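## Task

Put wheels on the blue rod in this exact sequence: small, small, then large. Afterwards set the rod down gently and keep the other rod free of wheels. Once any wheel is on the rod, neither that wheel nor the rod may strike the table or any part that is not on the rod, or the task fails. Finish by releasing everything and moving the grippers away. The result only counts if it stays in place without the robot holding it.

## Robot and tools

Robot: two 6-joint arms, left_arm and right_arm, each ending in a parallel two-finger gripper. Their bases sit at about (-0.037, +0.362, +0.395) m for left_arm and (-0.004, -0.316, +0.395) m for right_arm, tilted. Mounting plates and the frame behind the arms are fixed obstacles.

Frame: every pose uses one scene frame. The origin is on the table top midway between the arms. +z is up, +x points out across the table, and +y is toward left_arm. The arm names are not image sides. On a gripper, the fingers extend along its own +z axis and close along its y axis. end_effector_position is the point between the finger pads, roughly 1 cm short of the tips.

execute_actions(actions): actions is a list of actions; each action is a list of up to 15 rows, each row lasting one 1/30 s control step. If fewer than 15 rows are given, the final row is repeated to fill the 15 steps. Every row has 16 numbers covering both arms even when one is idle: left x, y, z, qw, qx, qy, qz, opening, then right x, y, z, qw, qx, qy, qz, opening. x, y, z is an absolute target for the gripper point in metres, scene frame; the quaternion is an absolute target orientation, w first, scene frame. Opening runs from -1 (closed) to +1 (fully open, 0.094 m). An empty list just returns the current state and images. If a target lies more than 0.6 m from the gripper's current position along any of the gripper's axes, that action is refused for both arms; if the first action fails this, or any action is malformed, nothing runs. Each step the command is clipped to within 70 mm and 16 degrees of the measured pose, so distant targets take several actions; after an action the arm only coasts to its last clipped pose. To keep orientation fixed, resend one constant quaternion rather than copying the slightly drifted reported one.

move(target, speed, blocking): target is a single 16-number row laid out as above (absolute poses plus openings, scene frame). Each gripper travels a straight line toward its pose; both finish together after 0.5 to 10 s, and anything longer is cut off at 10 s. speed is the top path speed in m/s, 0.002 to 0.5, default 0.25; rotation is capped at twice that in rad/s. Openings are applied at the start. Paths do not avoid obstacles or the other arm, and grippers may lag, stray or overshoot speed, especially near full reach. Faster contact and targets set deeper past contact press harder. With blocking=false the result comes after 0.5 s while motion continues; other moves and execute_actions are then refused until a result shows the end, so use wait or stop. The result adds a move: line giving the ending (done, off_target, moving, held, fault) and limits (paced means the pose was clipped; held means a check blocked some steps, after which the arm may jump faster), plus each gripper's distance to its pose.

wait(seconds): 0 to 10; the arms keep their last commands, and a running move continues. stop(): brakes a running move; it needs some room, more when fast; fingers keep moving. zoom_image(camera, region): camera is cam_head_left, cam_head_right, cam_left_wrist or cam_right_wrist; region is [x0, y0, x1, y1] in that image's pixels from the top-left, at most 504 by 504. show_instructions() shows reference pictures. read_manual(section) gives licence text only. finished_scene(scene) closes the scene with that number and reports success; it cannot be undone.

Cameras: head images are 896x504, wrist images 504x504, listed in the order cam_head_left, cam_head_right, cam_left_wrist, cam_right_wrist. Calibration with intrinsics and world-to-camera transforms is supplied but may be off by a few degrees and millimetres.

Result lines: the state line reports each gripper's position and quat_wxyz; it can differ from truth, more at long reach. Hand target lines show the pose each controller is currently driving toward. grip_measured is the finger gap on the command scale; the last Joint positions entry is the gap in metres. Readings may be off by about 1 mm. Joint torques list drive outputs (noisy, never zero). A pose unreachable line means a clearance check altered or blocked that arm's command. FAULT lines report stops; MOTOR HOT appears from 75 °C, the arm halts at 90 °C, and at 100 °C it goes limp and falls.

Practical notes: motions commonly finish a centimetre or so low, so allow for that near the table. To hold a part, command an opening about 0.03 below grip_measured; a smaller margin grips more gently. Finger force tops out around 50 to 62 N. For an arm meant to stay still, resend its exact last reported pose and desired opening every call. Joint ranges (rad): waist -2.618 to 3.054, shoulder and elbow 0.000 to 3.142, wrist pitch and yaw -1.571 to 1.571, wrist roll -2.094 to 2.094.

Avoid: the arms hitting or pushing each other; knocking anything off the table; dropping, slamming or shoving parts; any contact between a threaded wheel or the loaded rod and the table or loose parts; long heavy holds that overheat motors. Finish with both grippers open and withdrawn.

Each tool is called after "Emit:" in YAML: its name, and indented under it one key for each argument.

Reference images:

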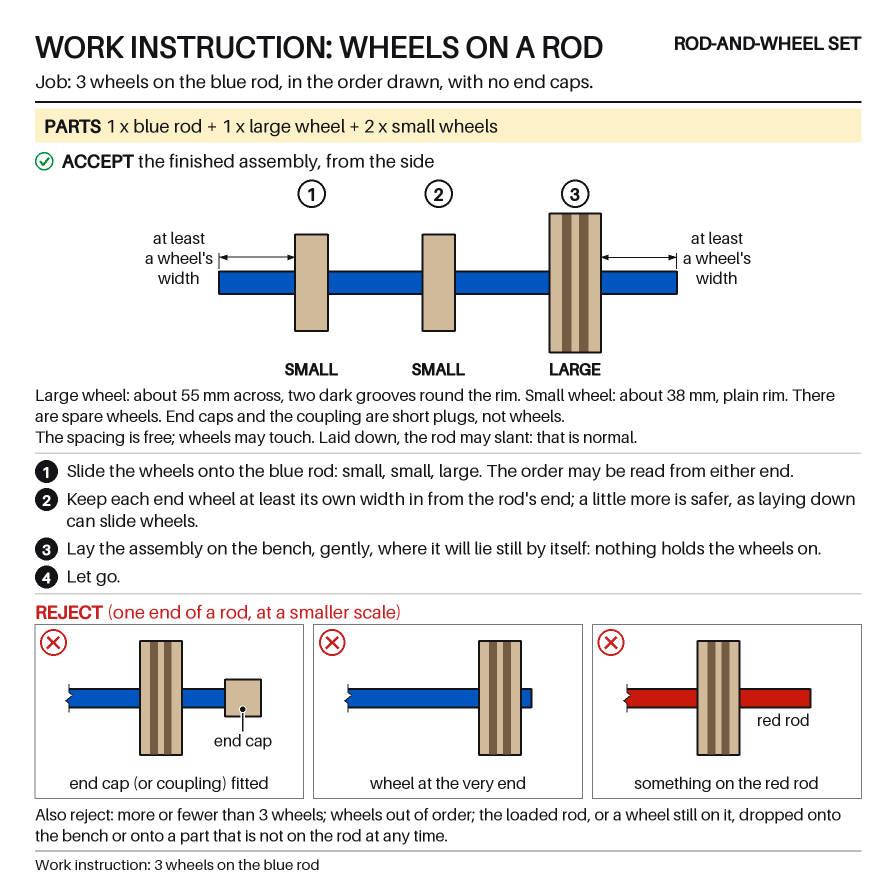

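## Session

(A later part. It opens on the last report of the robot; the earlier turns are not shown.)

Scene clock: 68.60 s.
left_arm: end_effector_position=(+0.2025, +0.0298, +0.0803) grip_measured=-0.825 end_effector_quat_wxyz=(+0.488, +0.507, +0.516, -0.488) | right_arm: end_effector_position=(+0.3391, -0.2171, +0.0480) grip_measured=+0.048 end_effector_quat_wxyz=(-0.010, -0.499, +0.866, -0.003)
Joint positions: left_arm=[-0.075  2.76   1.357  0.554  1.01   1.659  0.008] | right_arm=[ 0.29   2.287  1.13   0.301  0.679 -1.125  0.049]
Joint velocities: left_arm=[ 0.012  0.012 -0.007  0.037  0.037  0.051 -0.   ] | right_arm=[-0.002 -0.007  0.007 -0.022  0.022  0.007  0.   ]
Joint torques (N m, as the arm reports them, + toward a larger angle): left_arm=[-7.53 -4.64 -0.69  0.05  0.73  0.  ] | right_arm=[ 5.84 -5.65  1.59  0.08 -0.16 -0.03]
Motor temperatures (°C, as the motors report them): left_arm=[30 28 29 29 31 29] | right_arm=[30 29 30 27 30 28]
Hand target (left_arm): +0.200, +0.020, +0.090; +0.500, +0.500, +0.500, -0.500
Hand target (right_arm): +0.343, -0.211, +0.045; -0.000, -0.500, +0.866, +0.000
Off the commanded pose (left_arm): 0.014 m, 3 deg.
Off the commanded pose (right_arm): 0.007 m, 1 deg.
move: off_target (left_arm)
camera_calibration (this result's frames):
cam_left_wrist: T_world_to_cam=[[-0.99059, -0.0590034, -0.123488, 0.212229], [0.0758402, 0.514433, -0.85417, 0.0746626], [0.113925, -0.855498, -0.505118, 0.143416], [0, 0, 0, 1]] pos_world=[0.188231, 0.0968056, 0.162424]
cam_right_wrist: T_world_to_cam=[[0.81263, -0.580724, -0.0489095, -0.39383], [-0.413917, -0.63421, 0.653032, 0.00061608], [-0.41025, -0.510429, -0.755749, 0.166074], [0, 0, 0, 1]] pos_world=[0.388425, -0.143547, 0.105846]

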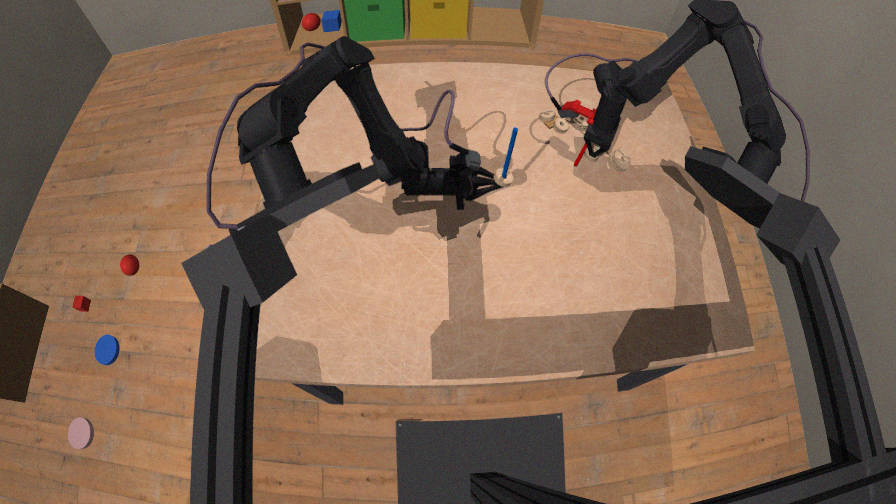

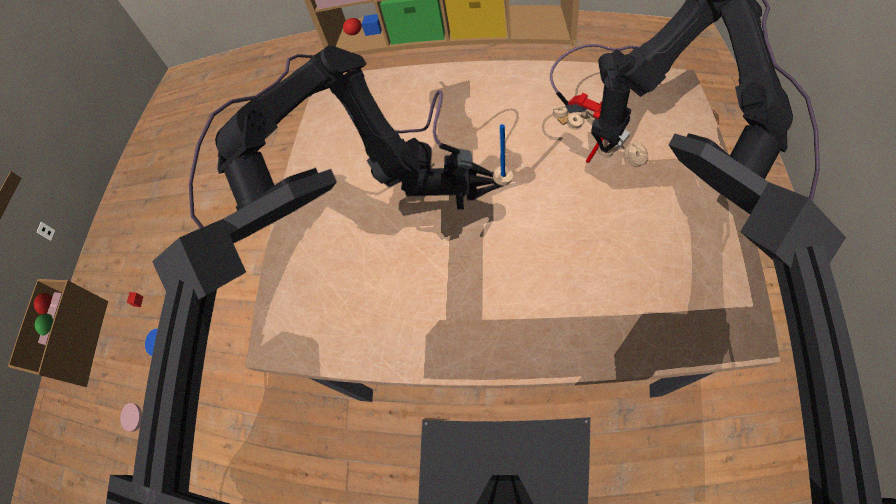

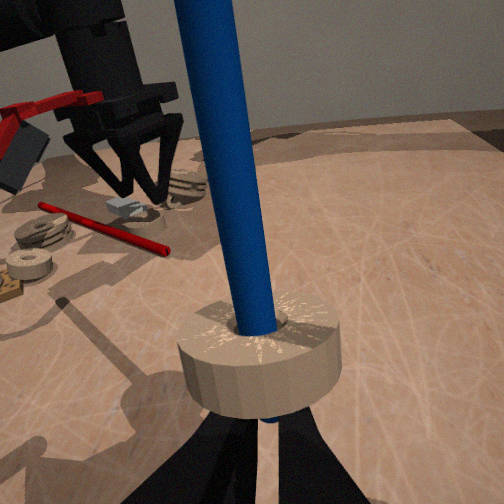

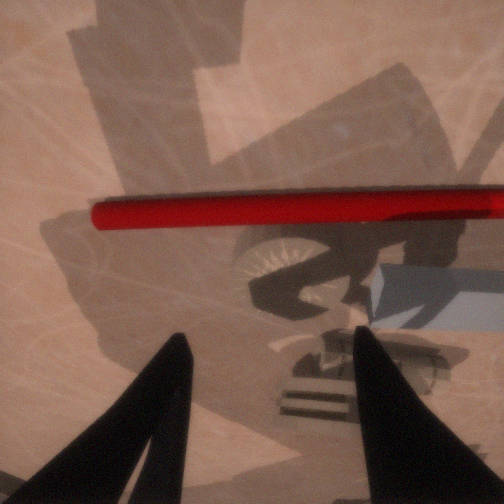

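Emit:
move:
  target: [0.2,0.02,0.09,0.5,0.5,0.5,-0.5,-0.87, 0.3465,-0.218,0.010,0,-0.5,0.866,0,0.05]
  speed: 0.05

Emit:
move:
  target: [0.2,0.02,0.09,0.5,0.5,0.5,-0.5,-0.87, 0.3465,-0.218,0.010,0,-0.5,0.866,0,-0.23]

Emit:
move:
  target: [0.2,0.02,0.09,0.5,0.5,0.5,-0.5,-0.87, 0.30,-0.15,0.30,0,0,1,0,-0.23]
  speed: 0.3

Emit:
move:
  target: [0.2,0.02,0.09,0.5,0.5,0.5,-0.5,-0.87, 0.192,0.035,0.285,0,0,1,0,-0.23]
  speed: 0.15

Emit:
zoom_image:
  camera: "cam_head_right"
  region: [455, 80, 555, 160]

Scene clock: 69.87 s.
left_arm: end_effector_position=(+0.2026, +0.0303, +0.0796) grip_measured=-0.825 end_effector_quat_wxyz=(+0.487, +0.507, +0.517, -0.488) | right_arm: end_effector_position=(+0.3413, -0.2238, +0.0134) grip_measured=+0.048 end_effector_quat_wxyz=(-0.012, -0.500, +0.866, -0.003)
Joint positions: left_arm=[-0.073  2.76   1.357  0.554  1.009  1.659  0.008] | right_arm=[ 0.226  2.378  1.221  0.334  0.639 -1.184  0.049]
Joint velocities: left_arm=[-0.002  0.012 -0.022  0.037  0.022 -0.022 -0.   ] | right_arm=[ 0.002 -0.017 -0.002  0.037  0.037  0.022 -0.001]
Joint torques (N m, as the arm reports them, + toward a larger angle): left_arm=[-7.67 -4.66 -0.67  0.05  0.71  0.  ] | right_arm=[ 5.8  -5.97  1.71  0.12 -0.18 -0.06]
Motor temperatures (°C, as the motors report them): left_arm=[30 28 29 29 31 29] | right_arm=[30 29 30 27 30 28]
Hand target (left_arm): +0.200, +0.020, +0.090; +0.500, +0.500, +0.500, -0.500
Hand target (right_arm): +0.346, -0.217, +0.010; +0.000, -0.500, +0.866, +0.000
Off the commanded pose (left_arm): 0.015 m, 3 deg.
Off the commanded pose (right_arm): 0.008 m, 1 deg.
move: off_target (left_arm)
camera_calibration (this result's frames):
cam_left_wrist: T_world_to_cam=[[-0.990614, -0.0595881, -0.123017, 0.212271], [0.0749167, 0.516077, -0.85326, 0.0738859], [0.11433, -0.854467, -0.506769, 0.143584], [0, 0, 0, 1]] pos_world=[0.188327, 0.0972062, 0.161921]
cam_right_wrist: T_world_to_cam=[[0.813628, -0.579176, -0.0506311, -0.401207], [-0.410366, -0.633801, 0.655664, 0.0186385], [-0.411835, -0.51269, -0.753353, 0.137449], [0, 0, 0, 1]] pos_world=[0.390688, -0.150088, 0.0710137]

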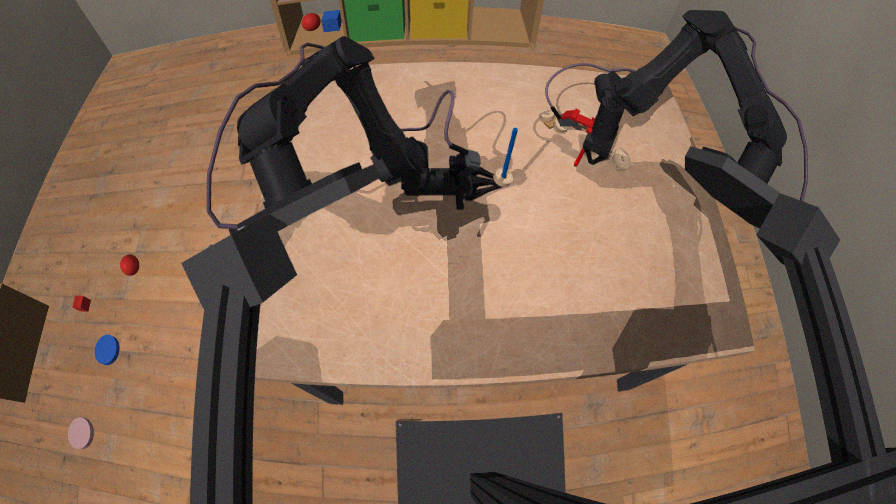

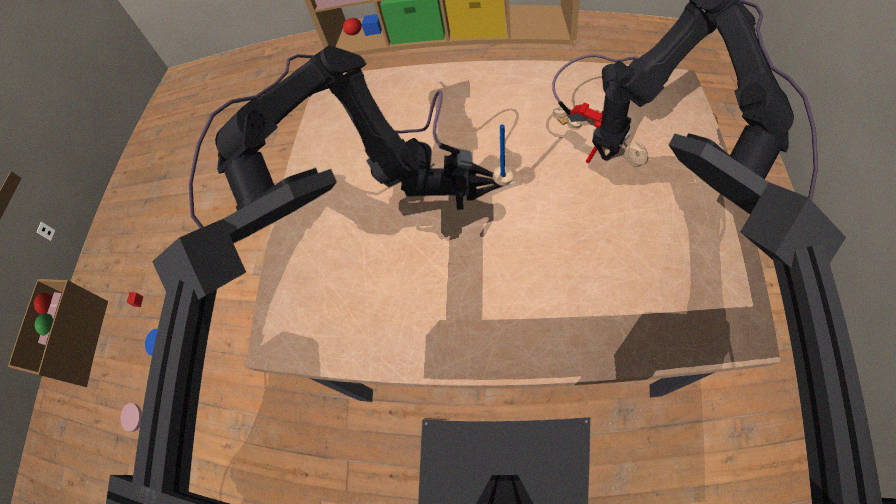

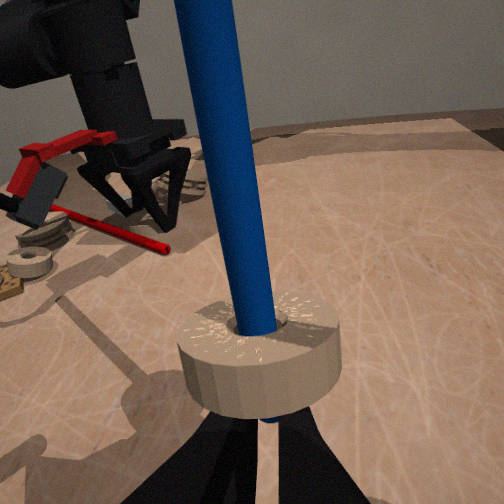

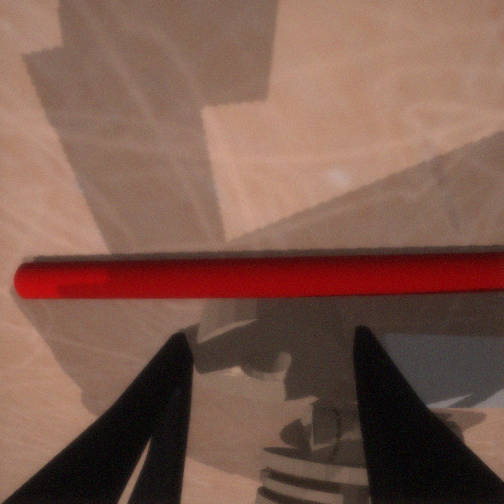

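Scene clock: 70.63 s.
left_arm: end_effector_position=(+0.2024, +0.0296, +0.0803) grip_measured=-0.825 end_effector_quat_wxyz=(+0.487, +0.507, +0.516, -0.488) | right_arm: end_effector_position=(+0.3413, -0.2238, +0.0134) grip_measured=-0.195 end_effector_quat_wxyz=(-0.012, -0.502, +0.865, -0.003)
Joint positions: left_arm=[-0.075  2.76   1.357  0.554  1.009  1.659  0.008] | right_arm=[ 0.226  2.378  1.221  0.334  0.639 -1.187  0.038]
Joint velocities: left_arm=[-0.007  0.012 -0.012 -0.081  0.051 -0.081 -0.   ] | right_arm=[ 0.002  0.017  0.007  0.022 -0.037  0.007  0.   ]
Joint torques (N m, as the arm reports them, + toward a larger angle): left_arm=[-7.48 -4.7  -0.71  0.06  0.71  0.  ] | right_arm=[ 5.65 -5.7   1.52  0.11 -0.18 -0.06]
Motor temperatures (°C, as the motors report them): left_arm=[30 28 29 29 31 29] | right_arm=[30 29 30 27 30 28]
Hand target (left_arm): +0.200, +0.020, +0.090; +0.500, +0.500, +0.500, -0.500
Hand target (right_arm): +0.346, -0.218, +0.010; -0.000, -0.500, +0.866, -0.000
Off the commanded pose (left_arm): 0.014 m, 3 deg.
Off the commanded pose (right_arm): 0.008 m, 1 deg.
move: off_target (left_arm)
camera_calibration (this result's frames):
cam_left_wrist: T_world_to_cam=[[-0.990591, -0.0586482, -0.12365, 0.212181], [0.0761083, 0.514826, -0.85391, 0.074639], [0.113738, -0.855286, -0.505518, 0.143366], [0, 0, 0, 1]] pos_world=[0.188198, 0.0966368, 0.162445]
cam_right_wrist: T_world_to_cam=[[0.815608, -0.576377, -0.0507149, -0.401255], [-0.408149, -0.635245, 0.655651, 0.0175586], [-0.410119, -0.514055, -0.753359, 0.136558], [0, 0, 0, 1]] pos_world=[0.390438, -0.149922, 0.0710151]

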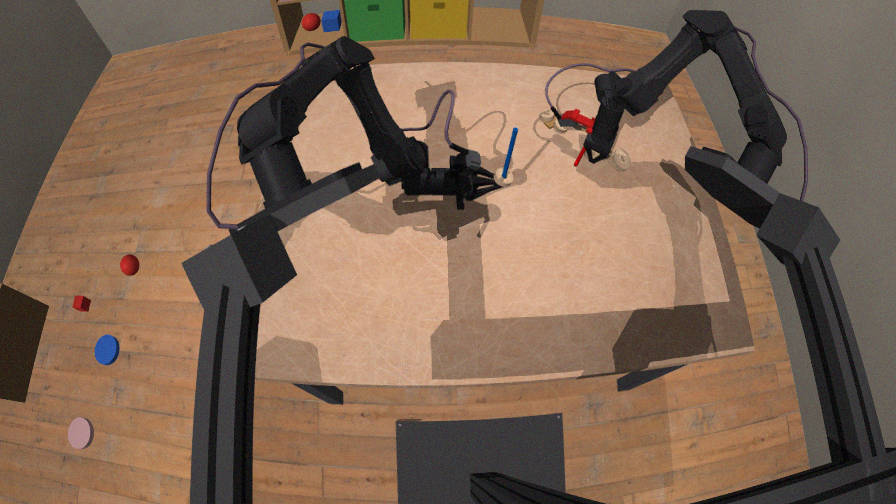

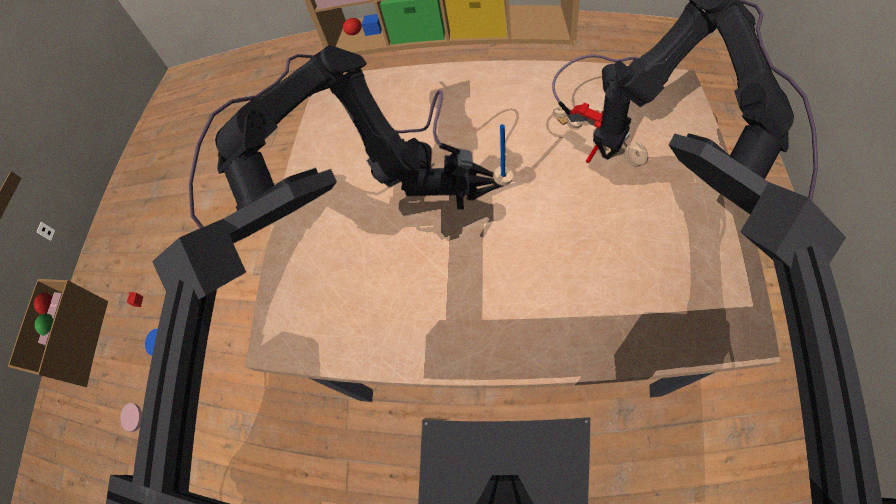

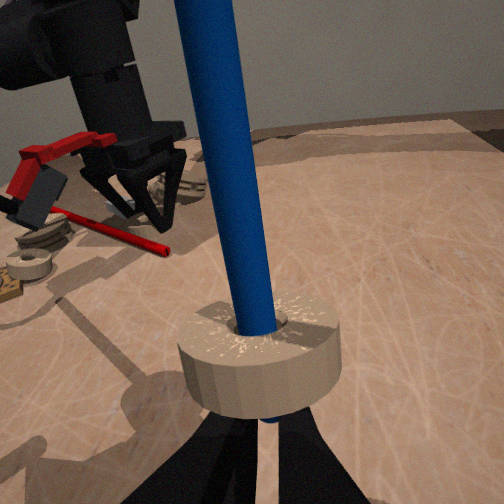

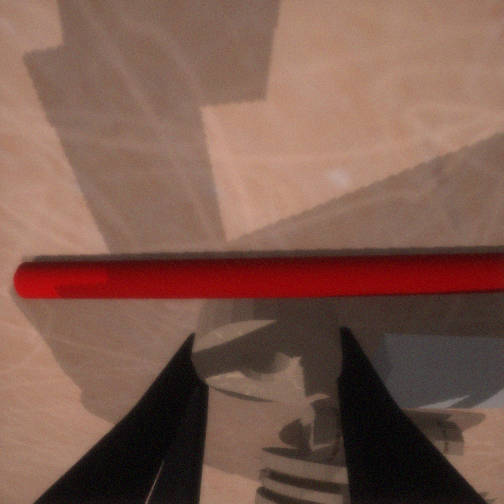

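Scene clock: 73.33 s.
left_arm: end_effector_position=(+0.2027, +0.0310, +0.0792) grip_measured=-0.825 end_effector_quat_wxyz=(+0.487, +0.507, +0.518, -0.488) | right_arm: end_effector_position=(+0.2966, -0.1594, +0.2926) grip_measured=-0.195 end_effector_quat_wxyz=(-0.003, +0.003, +1.000, -0.003)
Joint positions: left_arm=[-0.071  2.76   1.357  0.554  1.01   1.659  0.008] | right_arm=[ 0.944  1.899  1.04  -0.651  0.941  0.807  0.038]
Joint velocities: left_arm=[ 0.037 -0.022  0.007  0.007  0.066 -0.022  0.   ] | right_arm=[-0.022 -0.002 -0.002 -0.125 -0.022  0.022 -0.001]
Joint torques (N m, as the arm reports them, + toward a larger angle): left_arm=[-7.77 -4.67 -0.73  0.06  0.73  0.  ] | right_arm=[ 7.   -4.07  5.38 -0.3   0.14  0.11]
Motor temperatures (°C, as the motors report them): left_arm=[30 28 29 29 31 29] | right_arm=[30 29 30 27 30 28]
Hand target (left_arm): +0.200, +0.020, +0.090; +0.500, +0.500, +0.500, -0.500
Hand target (right_arm): +0.300, -0.154, +0.298; +0.004, -0.001, +1.000, -0.002
Off the commanded pose (left_arm): 0.016 m, 3 deg.
Off the commanded pose (right_arm): 0.012 m, 1 deg.
move: off_target (left_arm, right_arm)
camera_calibration (this result's frames):
cam_left_wrist: T_world_to_cam=[[-0.990626, -0.06078, -0.122334, 0.212408], [0.0736806, 0.516362, -0.853195, 0.0733943], [0.115026, -0.854211, -0.507044, 0.143813], [0, 0, 0, 1]] pos_world=[0.188467, 0.0978585, 0.161524]
cam_right_wrist: T_world_to_cam=[[-0.100755, -0.994088, -0.0404592, -0.11124], [-0.765018, 0.0514106, 0.641954, 0.076508], [-0.636079, 0.0956323, -0.765675, 0.529433], [0, 0, 0, 1]] pos_world=[0.384083, -0.165146, 0.351758]

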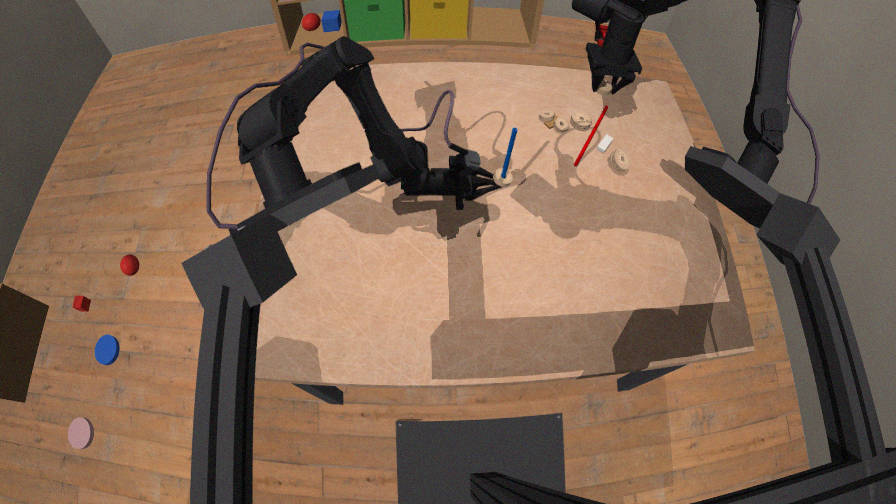

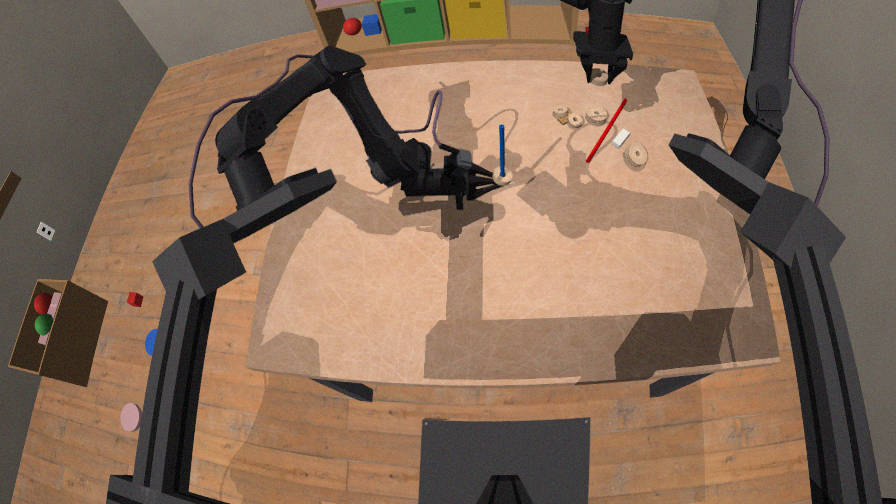

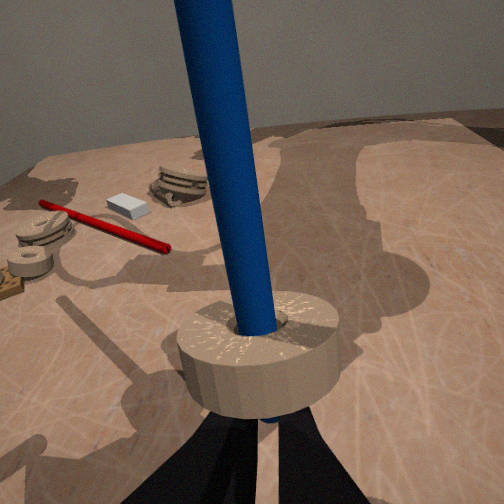

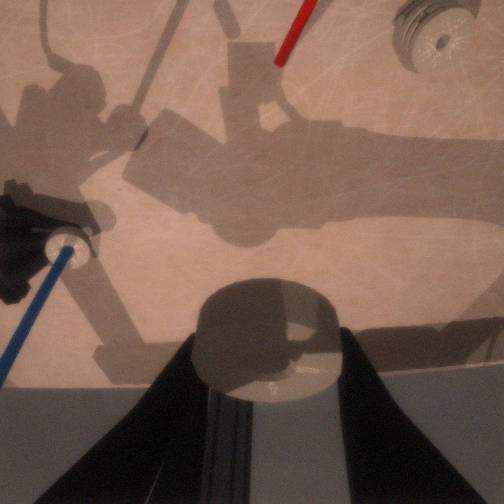

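Scene clock: 75.27 s.
left_arm: end_effector_position=(+0.2024, +0.0293, +0.0806) grip_measured=-0.825 end_effector_quat_wxyz=(+0.488, +0.507, +0.516, -0.488) | right_arm: end_effector_position=(+0.1927, +0.0268, +0.2758) grip_measured=-0.195 end_effector_quat_wxyz=(-0.003, +0.006, +1.000, -0.006)
Joint positions: left_arm=[-0.076  2.76   1.357  0.554  1.01   1.659  0.008] | right_arm=[ 1.214  2.679  1.594 -0.794  0.91   1.268  0.038]
Joint velocities: left_arm=[-0.017  0.002  0.002 -0.037 -0.022 -0.037  0.001] | right_arm=[-0.007 -0.007  0.007 -0.051 -0.007 -0.051 -0.001]
Joint torques (N m, as the arm reports them, + toward a larger angle): left_arm=[-7.46 -4.7  -0.72  0.05  0.7   0.  ] | right_arm=[ 9.93 -6.28  5.56 -0.31 -0.05  0.06]
Motor temperatures (°C, as the motors report them): left_arm=[30 28 29 29 31 29] | right_arm=[31 29 30 27 30 28]
Hand target (left_arm): +0.200, +0.020, +0.090; +0.500, +0.500, +0.500, -0.500
Hand target (right_arm): +0.191, +0.032, +0.285; +0.002, +0.000, +1.000, -0.000
Off the commanded pose (left_arm): 0.013 m, 3 deg.
Off the commanded pose (right_arm): 0.012 m, 1 deg.
move: off_target (left_arm, right_arm)
camera_calibration (this result's frames):
cam_left_wrist: T_world_to_cam=[[-0.990579, -0.0583561, -0.123886, 0.212161], [0.0765696, 0.514003, -0.854364, 0.0750273], [0.113535, -0.855801, -0.504693, 0.143281], [0, 0, 0, 1]] pos_world=[0.18815, 0.0964368, 0.162697]
cam_right_wrist: T_world_to_cam=[[-0.106056, -0.99377, -0.0342664, 0.0619589], [-0.76484, 0.0595059, 0.641467, -0.00183232], [-0.635431, 0.0942398, -0.766385, 0.432789], [0, 0, 0, 1]] pos_world=[0.280177, 0.020896, 0.334981]

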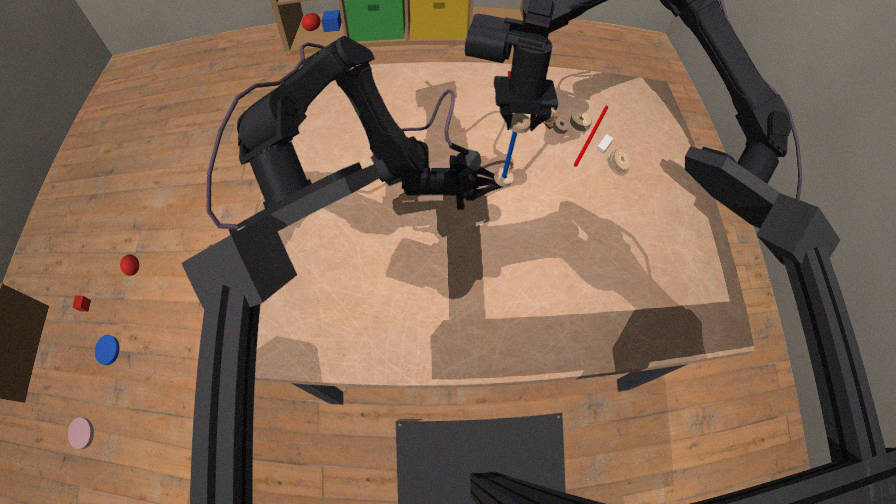

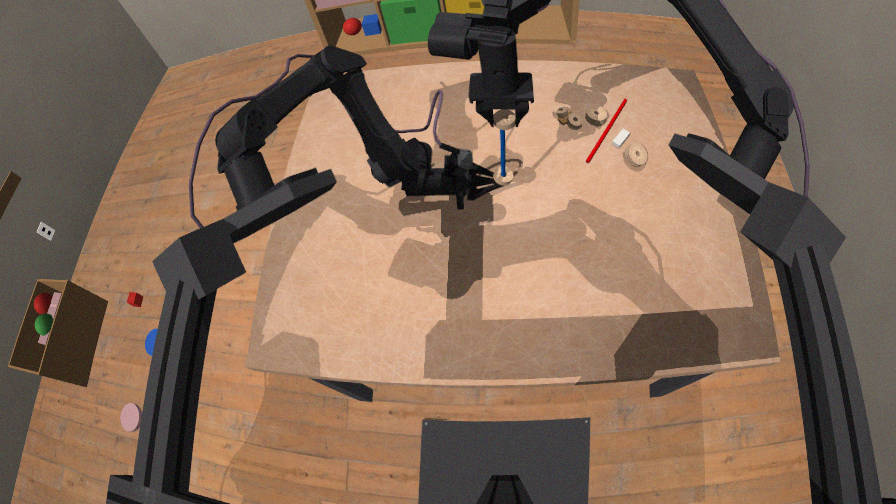

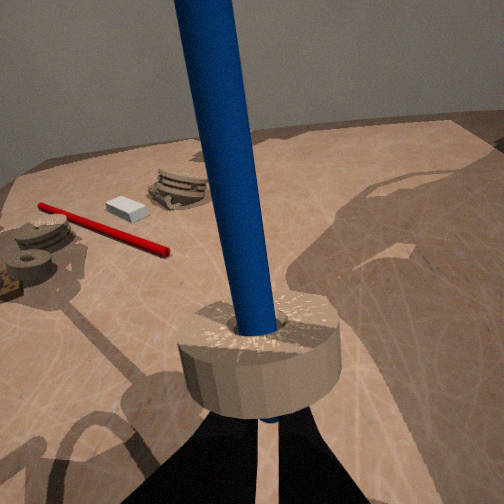

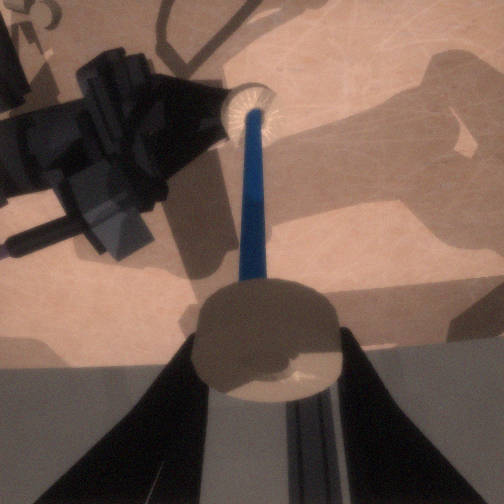

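Region (455, 80, 555, 160) of cam_head_right's 896x504 image, scaled by 5.040, with more detail than that image has; it fills the top 403 rows of this view, and the rest is white.

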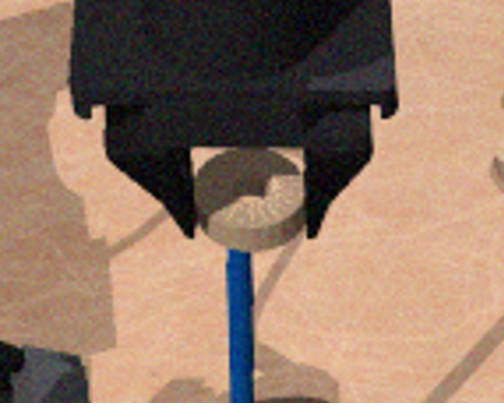

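Descending tends to shift +x,+y; use the same final command.

Emit:
move:
  target: [0.2,0.02,0.09,0.5,0.5,0.5,-0.5,-0.87, 0.184,0.030,0.260,0,0,1,0,-0.23]
  speed: 0.015

Emit:
zoom_image:
  camera: "cam_head_right"
  region: [455, 80, 555, 160]

Scene clock: 77.20 s.
left_arm: end_effector_position=(+0.2026, +0.0305, +0.0790) grip_measured=-0.825 end_effector_quat_wxyz=(+0.486, +0.508, +0.518, -0.487) | right_arm: end_effector_position=(+0.1938, +0.0297, +0.2641) grip_measured=-0.195 end_effector_quat_wxyz=(-0.004, +0.013, +1.000, +0.003)
Joint positions: left_arm=[-0.073  2.76   1.357  0.554  1.007  1.659  0.008] | right_arm=[ 1.19   2.679  1.565 -0.707  0.91   1.22   0.038]
Joint velocities: left_arm=[ 0.002  0.012 -0.012 -0.007  0.022 -0.037  0.   ] | right_arm=[-0.012 -0.017 -0.007  0.007 -0.007 -0.022 -0.   ]
Joint torques (N m, as the arm reports them, + toward a larger angle): left_arm=[-7.64 -4.6  -0.69  0.05  0.76  0.  ] | right_arm=[ 8.91 -5.44  2.46  0.06  0.04 -0.03]
Motor temperatures (°C, as the motors report them): left_arm=[30 28 29 29 31 29] | right_arm=[31 29 30 27 30 28]
Hand target (left_arm): +0.200, +0.020, +0.090; +0.500, +0.500, +0.500, -0.500
Hand target (right_arm): +0.184, +0.029, +0.260; -0.000, -0.000, +1.000, -0.000
Off the commanded pose (left_arm): 0.015 m, 3 deg.
Off the commanded pose (right_arm): 0.011 m, 2 deg.
move: off_target (left_arm, right_arm)
camera_calibration (this result's frames):
cam_left_wrist: T_world_to_cam=[[-0.990639, -0.0591901, -0.123011, 0.212181], [0.0747815, 0.518572, -0.851757, 0.0731251], [0.114206, -0.852983, -0.509291, 0.143602], [0, 0, 0, 1]] pos_world=[0.188326, 0.0971287, 0.161521]
cam_right_wrist: T_world_to_cam=[[-0.11914, -0.9915, -0.0522781, 0.0717985], [-0.763642, 0.057855, 0.643042, 0.00564323], [-0.634552, 0.116534, -0.764044, 0.422807], [0, 0, 0, 1]] pos_world=[0.281157, 0.0215904, 0.323168]

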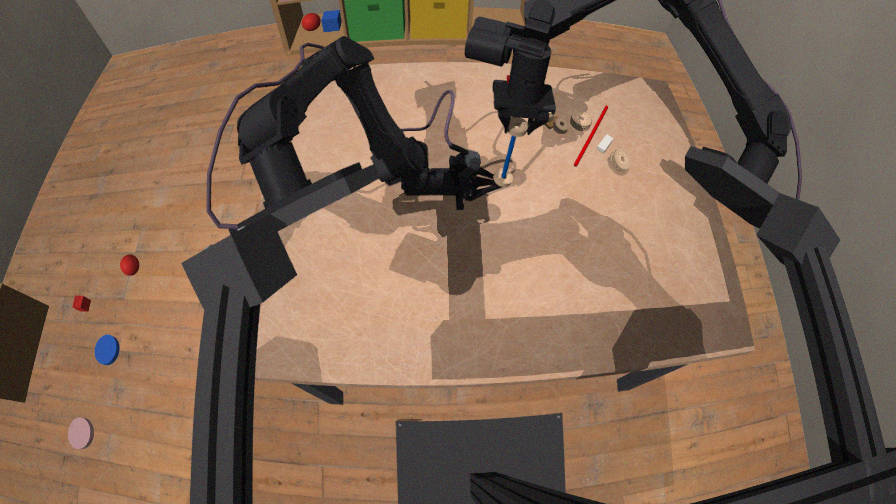

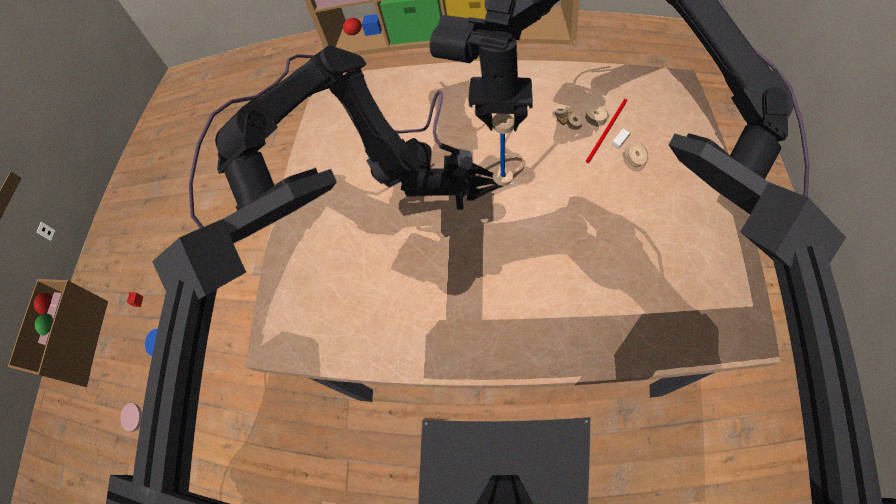

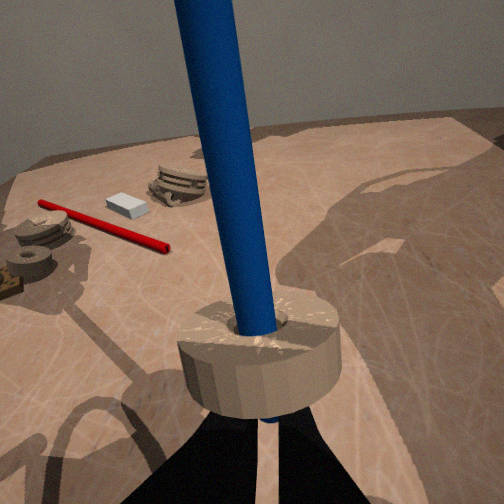

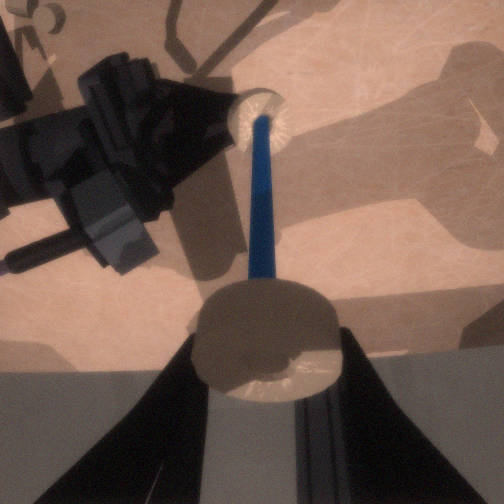

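Region (455, 80, 555, 160) of cam_head_right's 896x504 image, scaled by 5.040, with more detail than that image has; it fills the top 403 rows of this view, and the rest is white.

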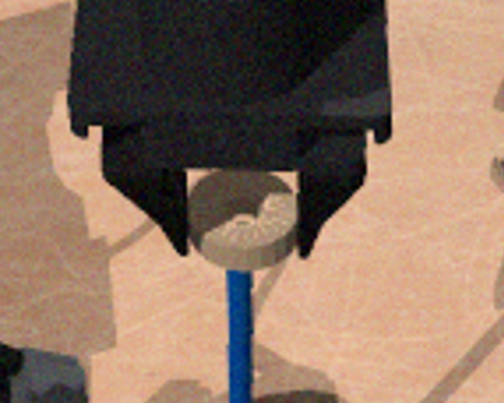

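Emit:
move:
  target: [0.2,0.02,0.09,0.5,0.5,0.5,-0.5,-0.87, 0.178,0.032,0.260,0,0,1,0,-0.23]
  speed: 0.01

Emit:
zoom_image:
  camera: "cam_head_right"
  region: [455, 80, 555, 160]

Scene clock: 80.23 s.
left_arm: end_effector_position=(+0.2024, +0.0297, +0.0796) grip_measured=-0.825 end_effector_quat_wxyz=(+0.487, +0.509, +0.517, -0.487) | right_arm: end_effector_position=(+0.1908, +0.0288, +0.2579) grip_measured=-0.195 end_effector_quat_wxyz=(-0.007, +0.014, +1.000, -0.001)
Joint positions: left_arm=[-0.075  2.76   1.357  0.554  1.005  1.66   0.008] | right_arm=[ 1.18   2.693  1.565 -0.699  0.91   1.222  0.038]
Joint velocities: left_arm=[ 0.002 -0.012 -0.012  0.007 -0.022 -0.051 -0.   ] | right_arm=[-0.012  0.002 -0.002  0.007 -0.037 -0.037 -0.   ]
Joint torques (N m, as the arm reports them, + toward a larger angle): left_arm=[-7.54 -4.66 -0.71  0.06  0.75  0.  ] | right_arm=[10.29 -5.4   2.5   0.    0.02  0.05]
Motor temperatures (°C, as the motors report them): left_arm=[30 28 29 29 31 29] | right_arm=[31 29 30 27 30 28]
Hand target (left_arm): +0.200, +0.020, +0.090; +0.500, +0.500, +0.500, -0.500
Hand target (right_arm): +0.178, +0.031, +0.260; +0.000, +0.000, +1.000, -0.000
Off the commanded pose (left_arm): 0.014 m, 3 deg.
Off the commanded pose (right_arm): 0.013 m, 2 deg.
move: off_target (left_arm, right_arm)
camera_calibration (this result's frames):
cam_left_wrist: T_world_to_cam=[[-0.990527, -0.0577711, -0.124578, 0.212068], [0.0769282, 0.518038, -0.851892, 0.073628], [0.113751, -0.853405, -0.508686, 0.143254], [0, 0, 0, 1]] pos_world=[0.1881, 0.0963631, 0.162013]
cam_right_wrist: T_world_to_cam=[[-0.121667, -0.991643, -0.0429022, 0.0683471], [-0.759688, 0.0652161, 0.64701, 0.0053743], [-0.638805, 0.111312, -0.761274, 0.416526], [0, 0, 0, 1]] pos_world=[0.278477, 0.021061, 0.316545]

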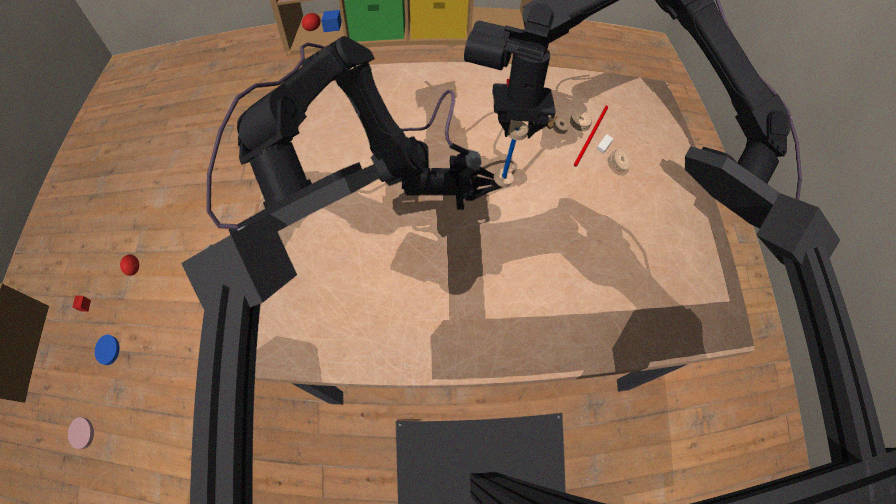

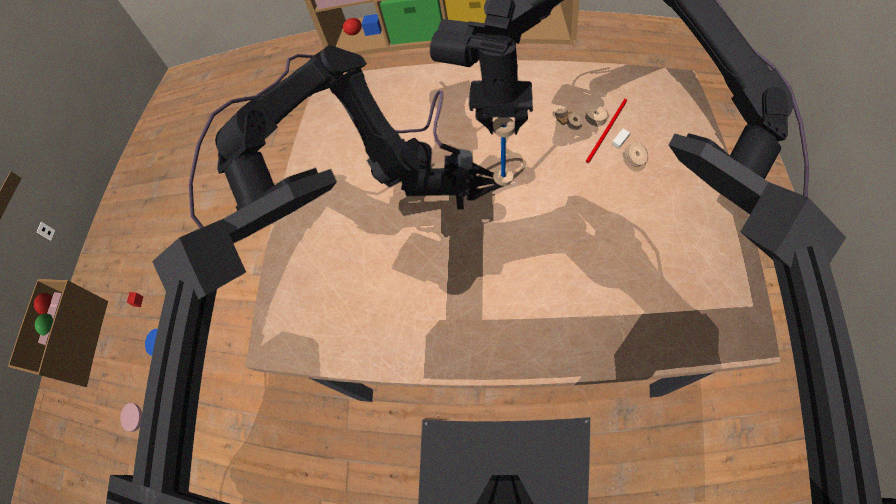

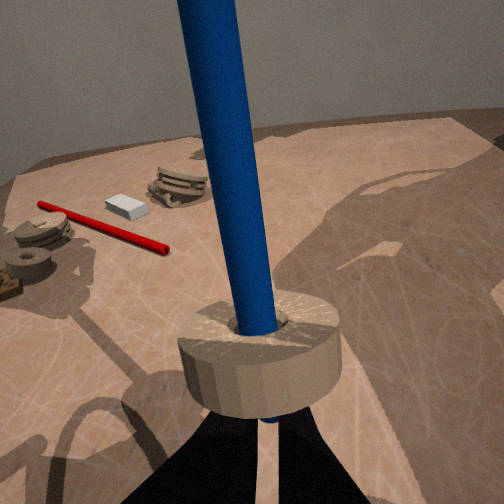

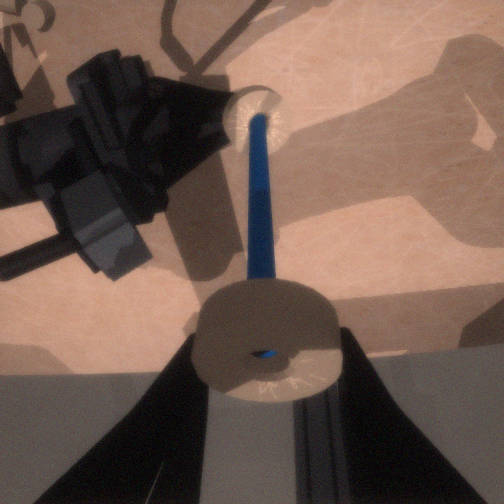

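Region (455, 80, 555, 160) of cam_head_right's 896x504 image, scaled by 5.040, with more detail than that image has; it fills the top 403 rows of this view, and the rest is white.

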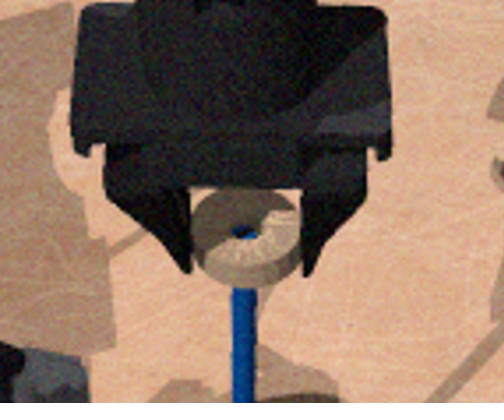

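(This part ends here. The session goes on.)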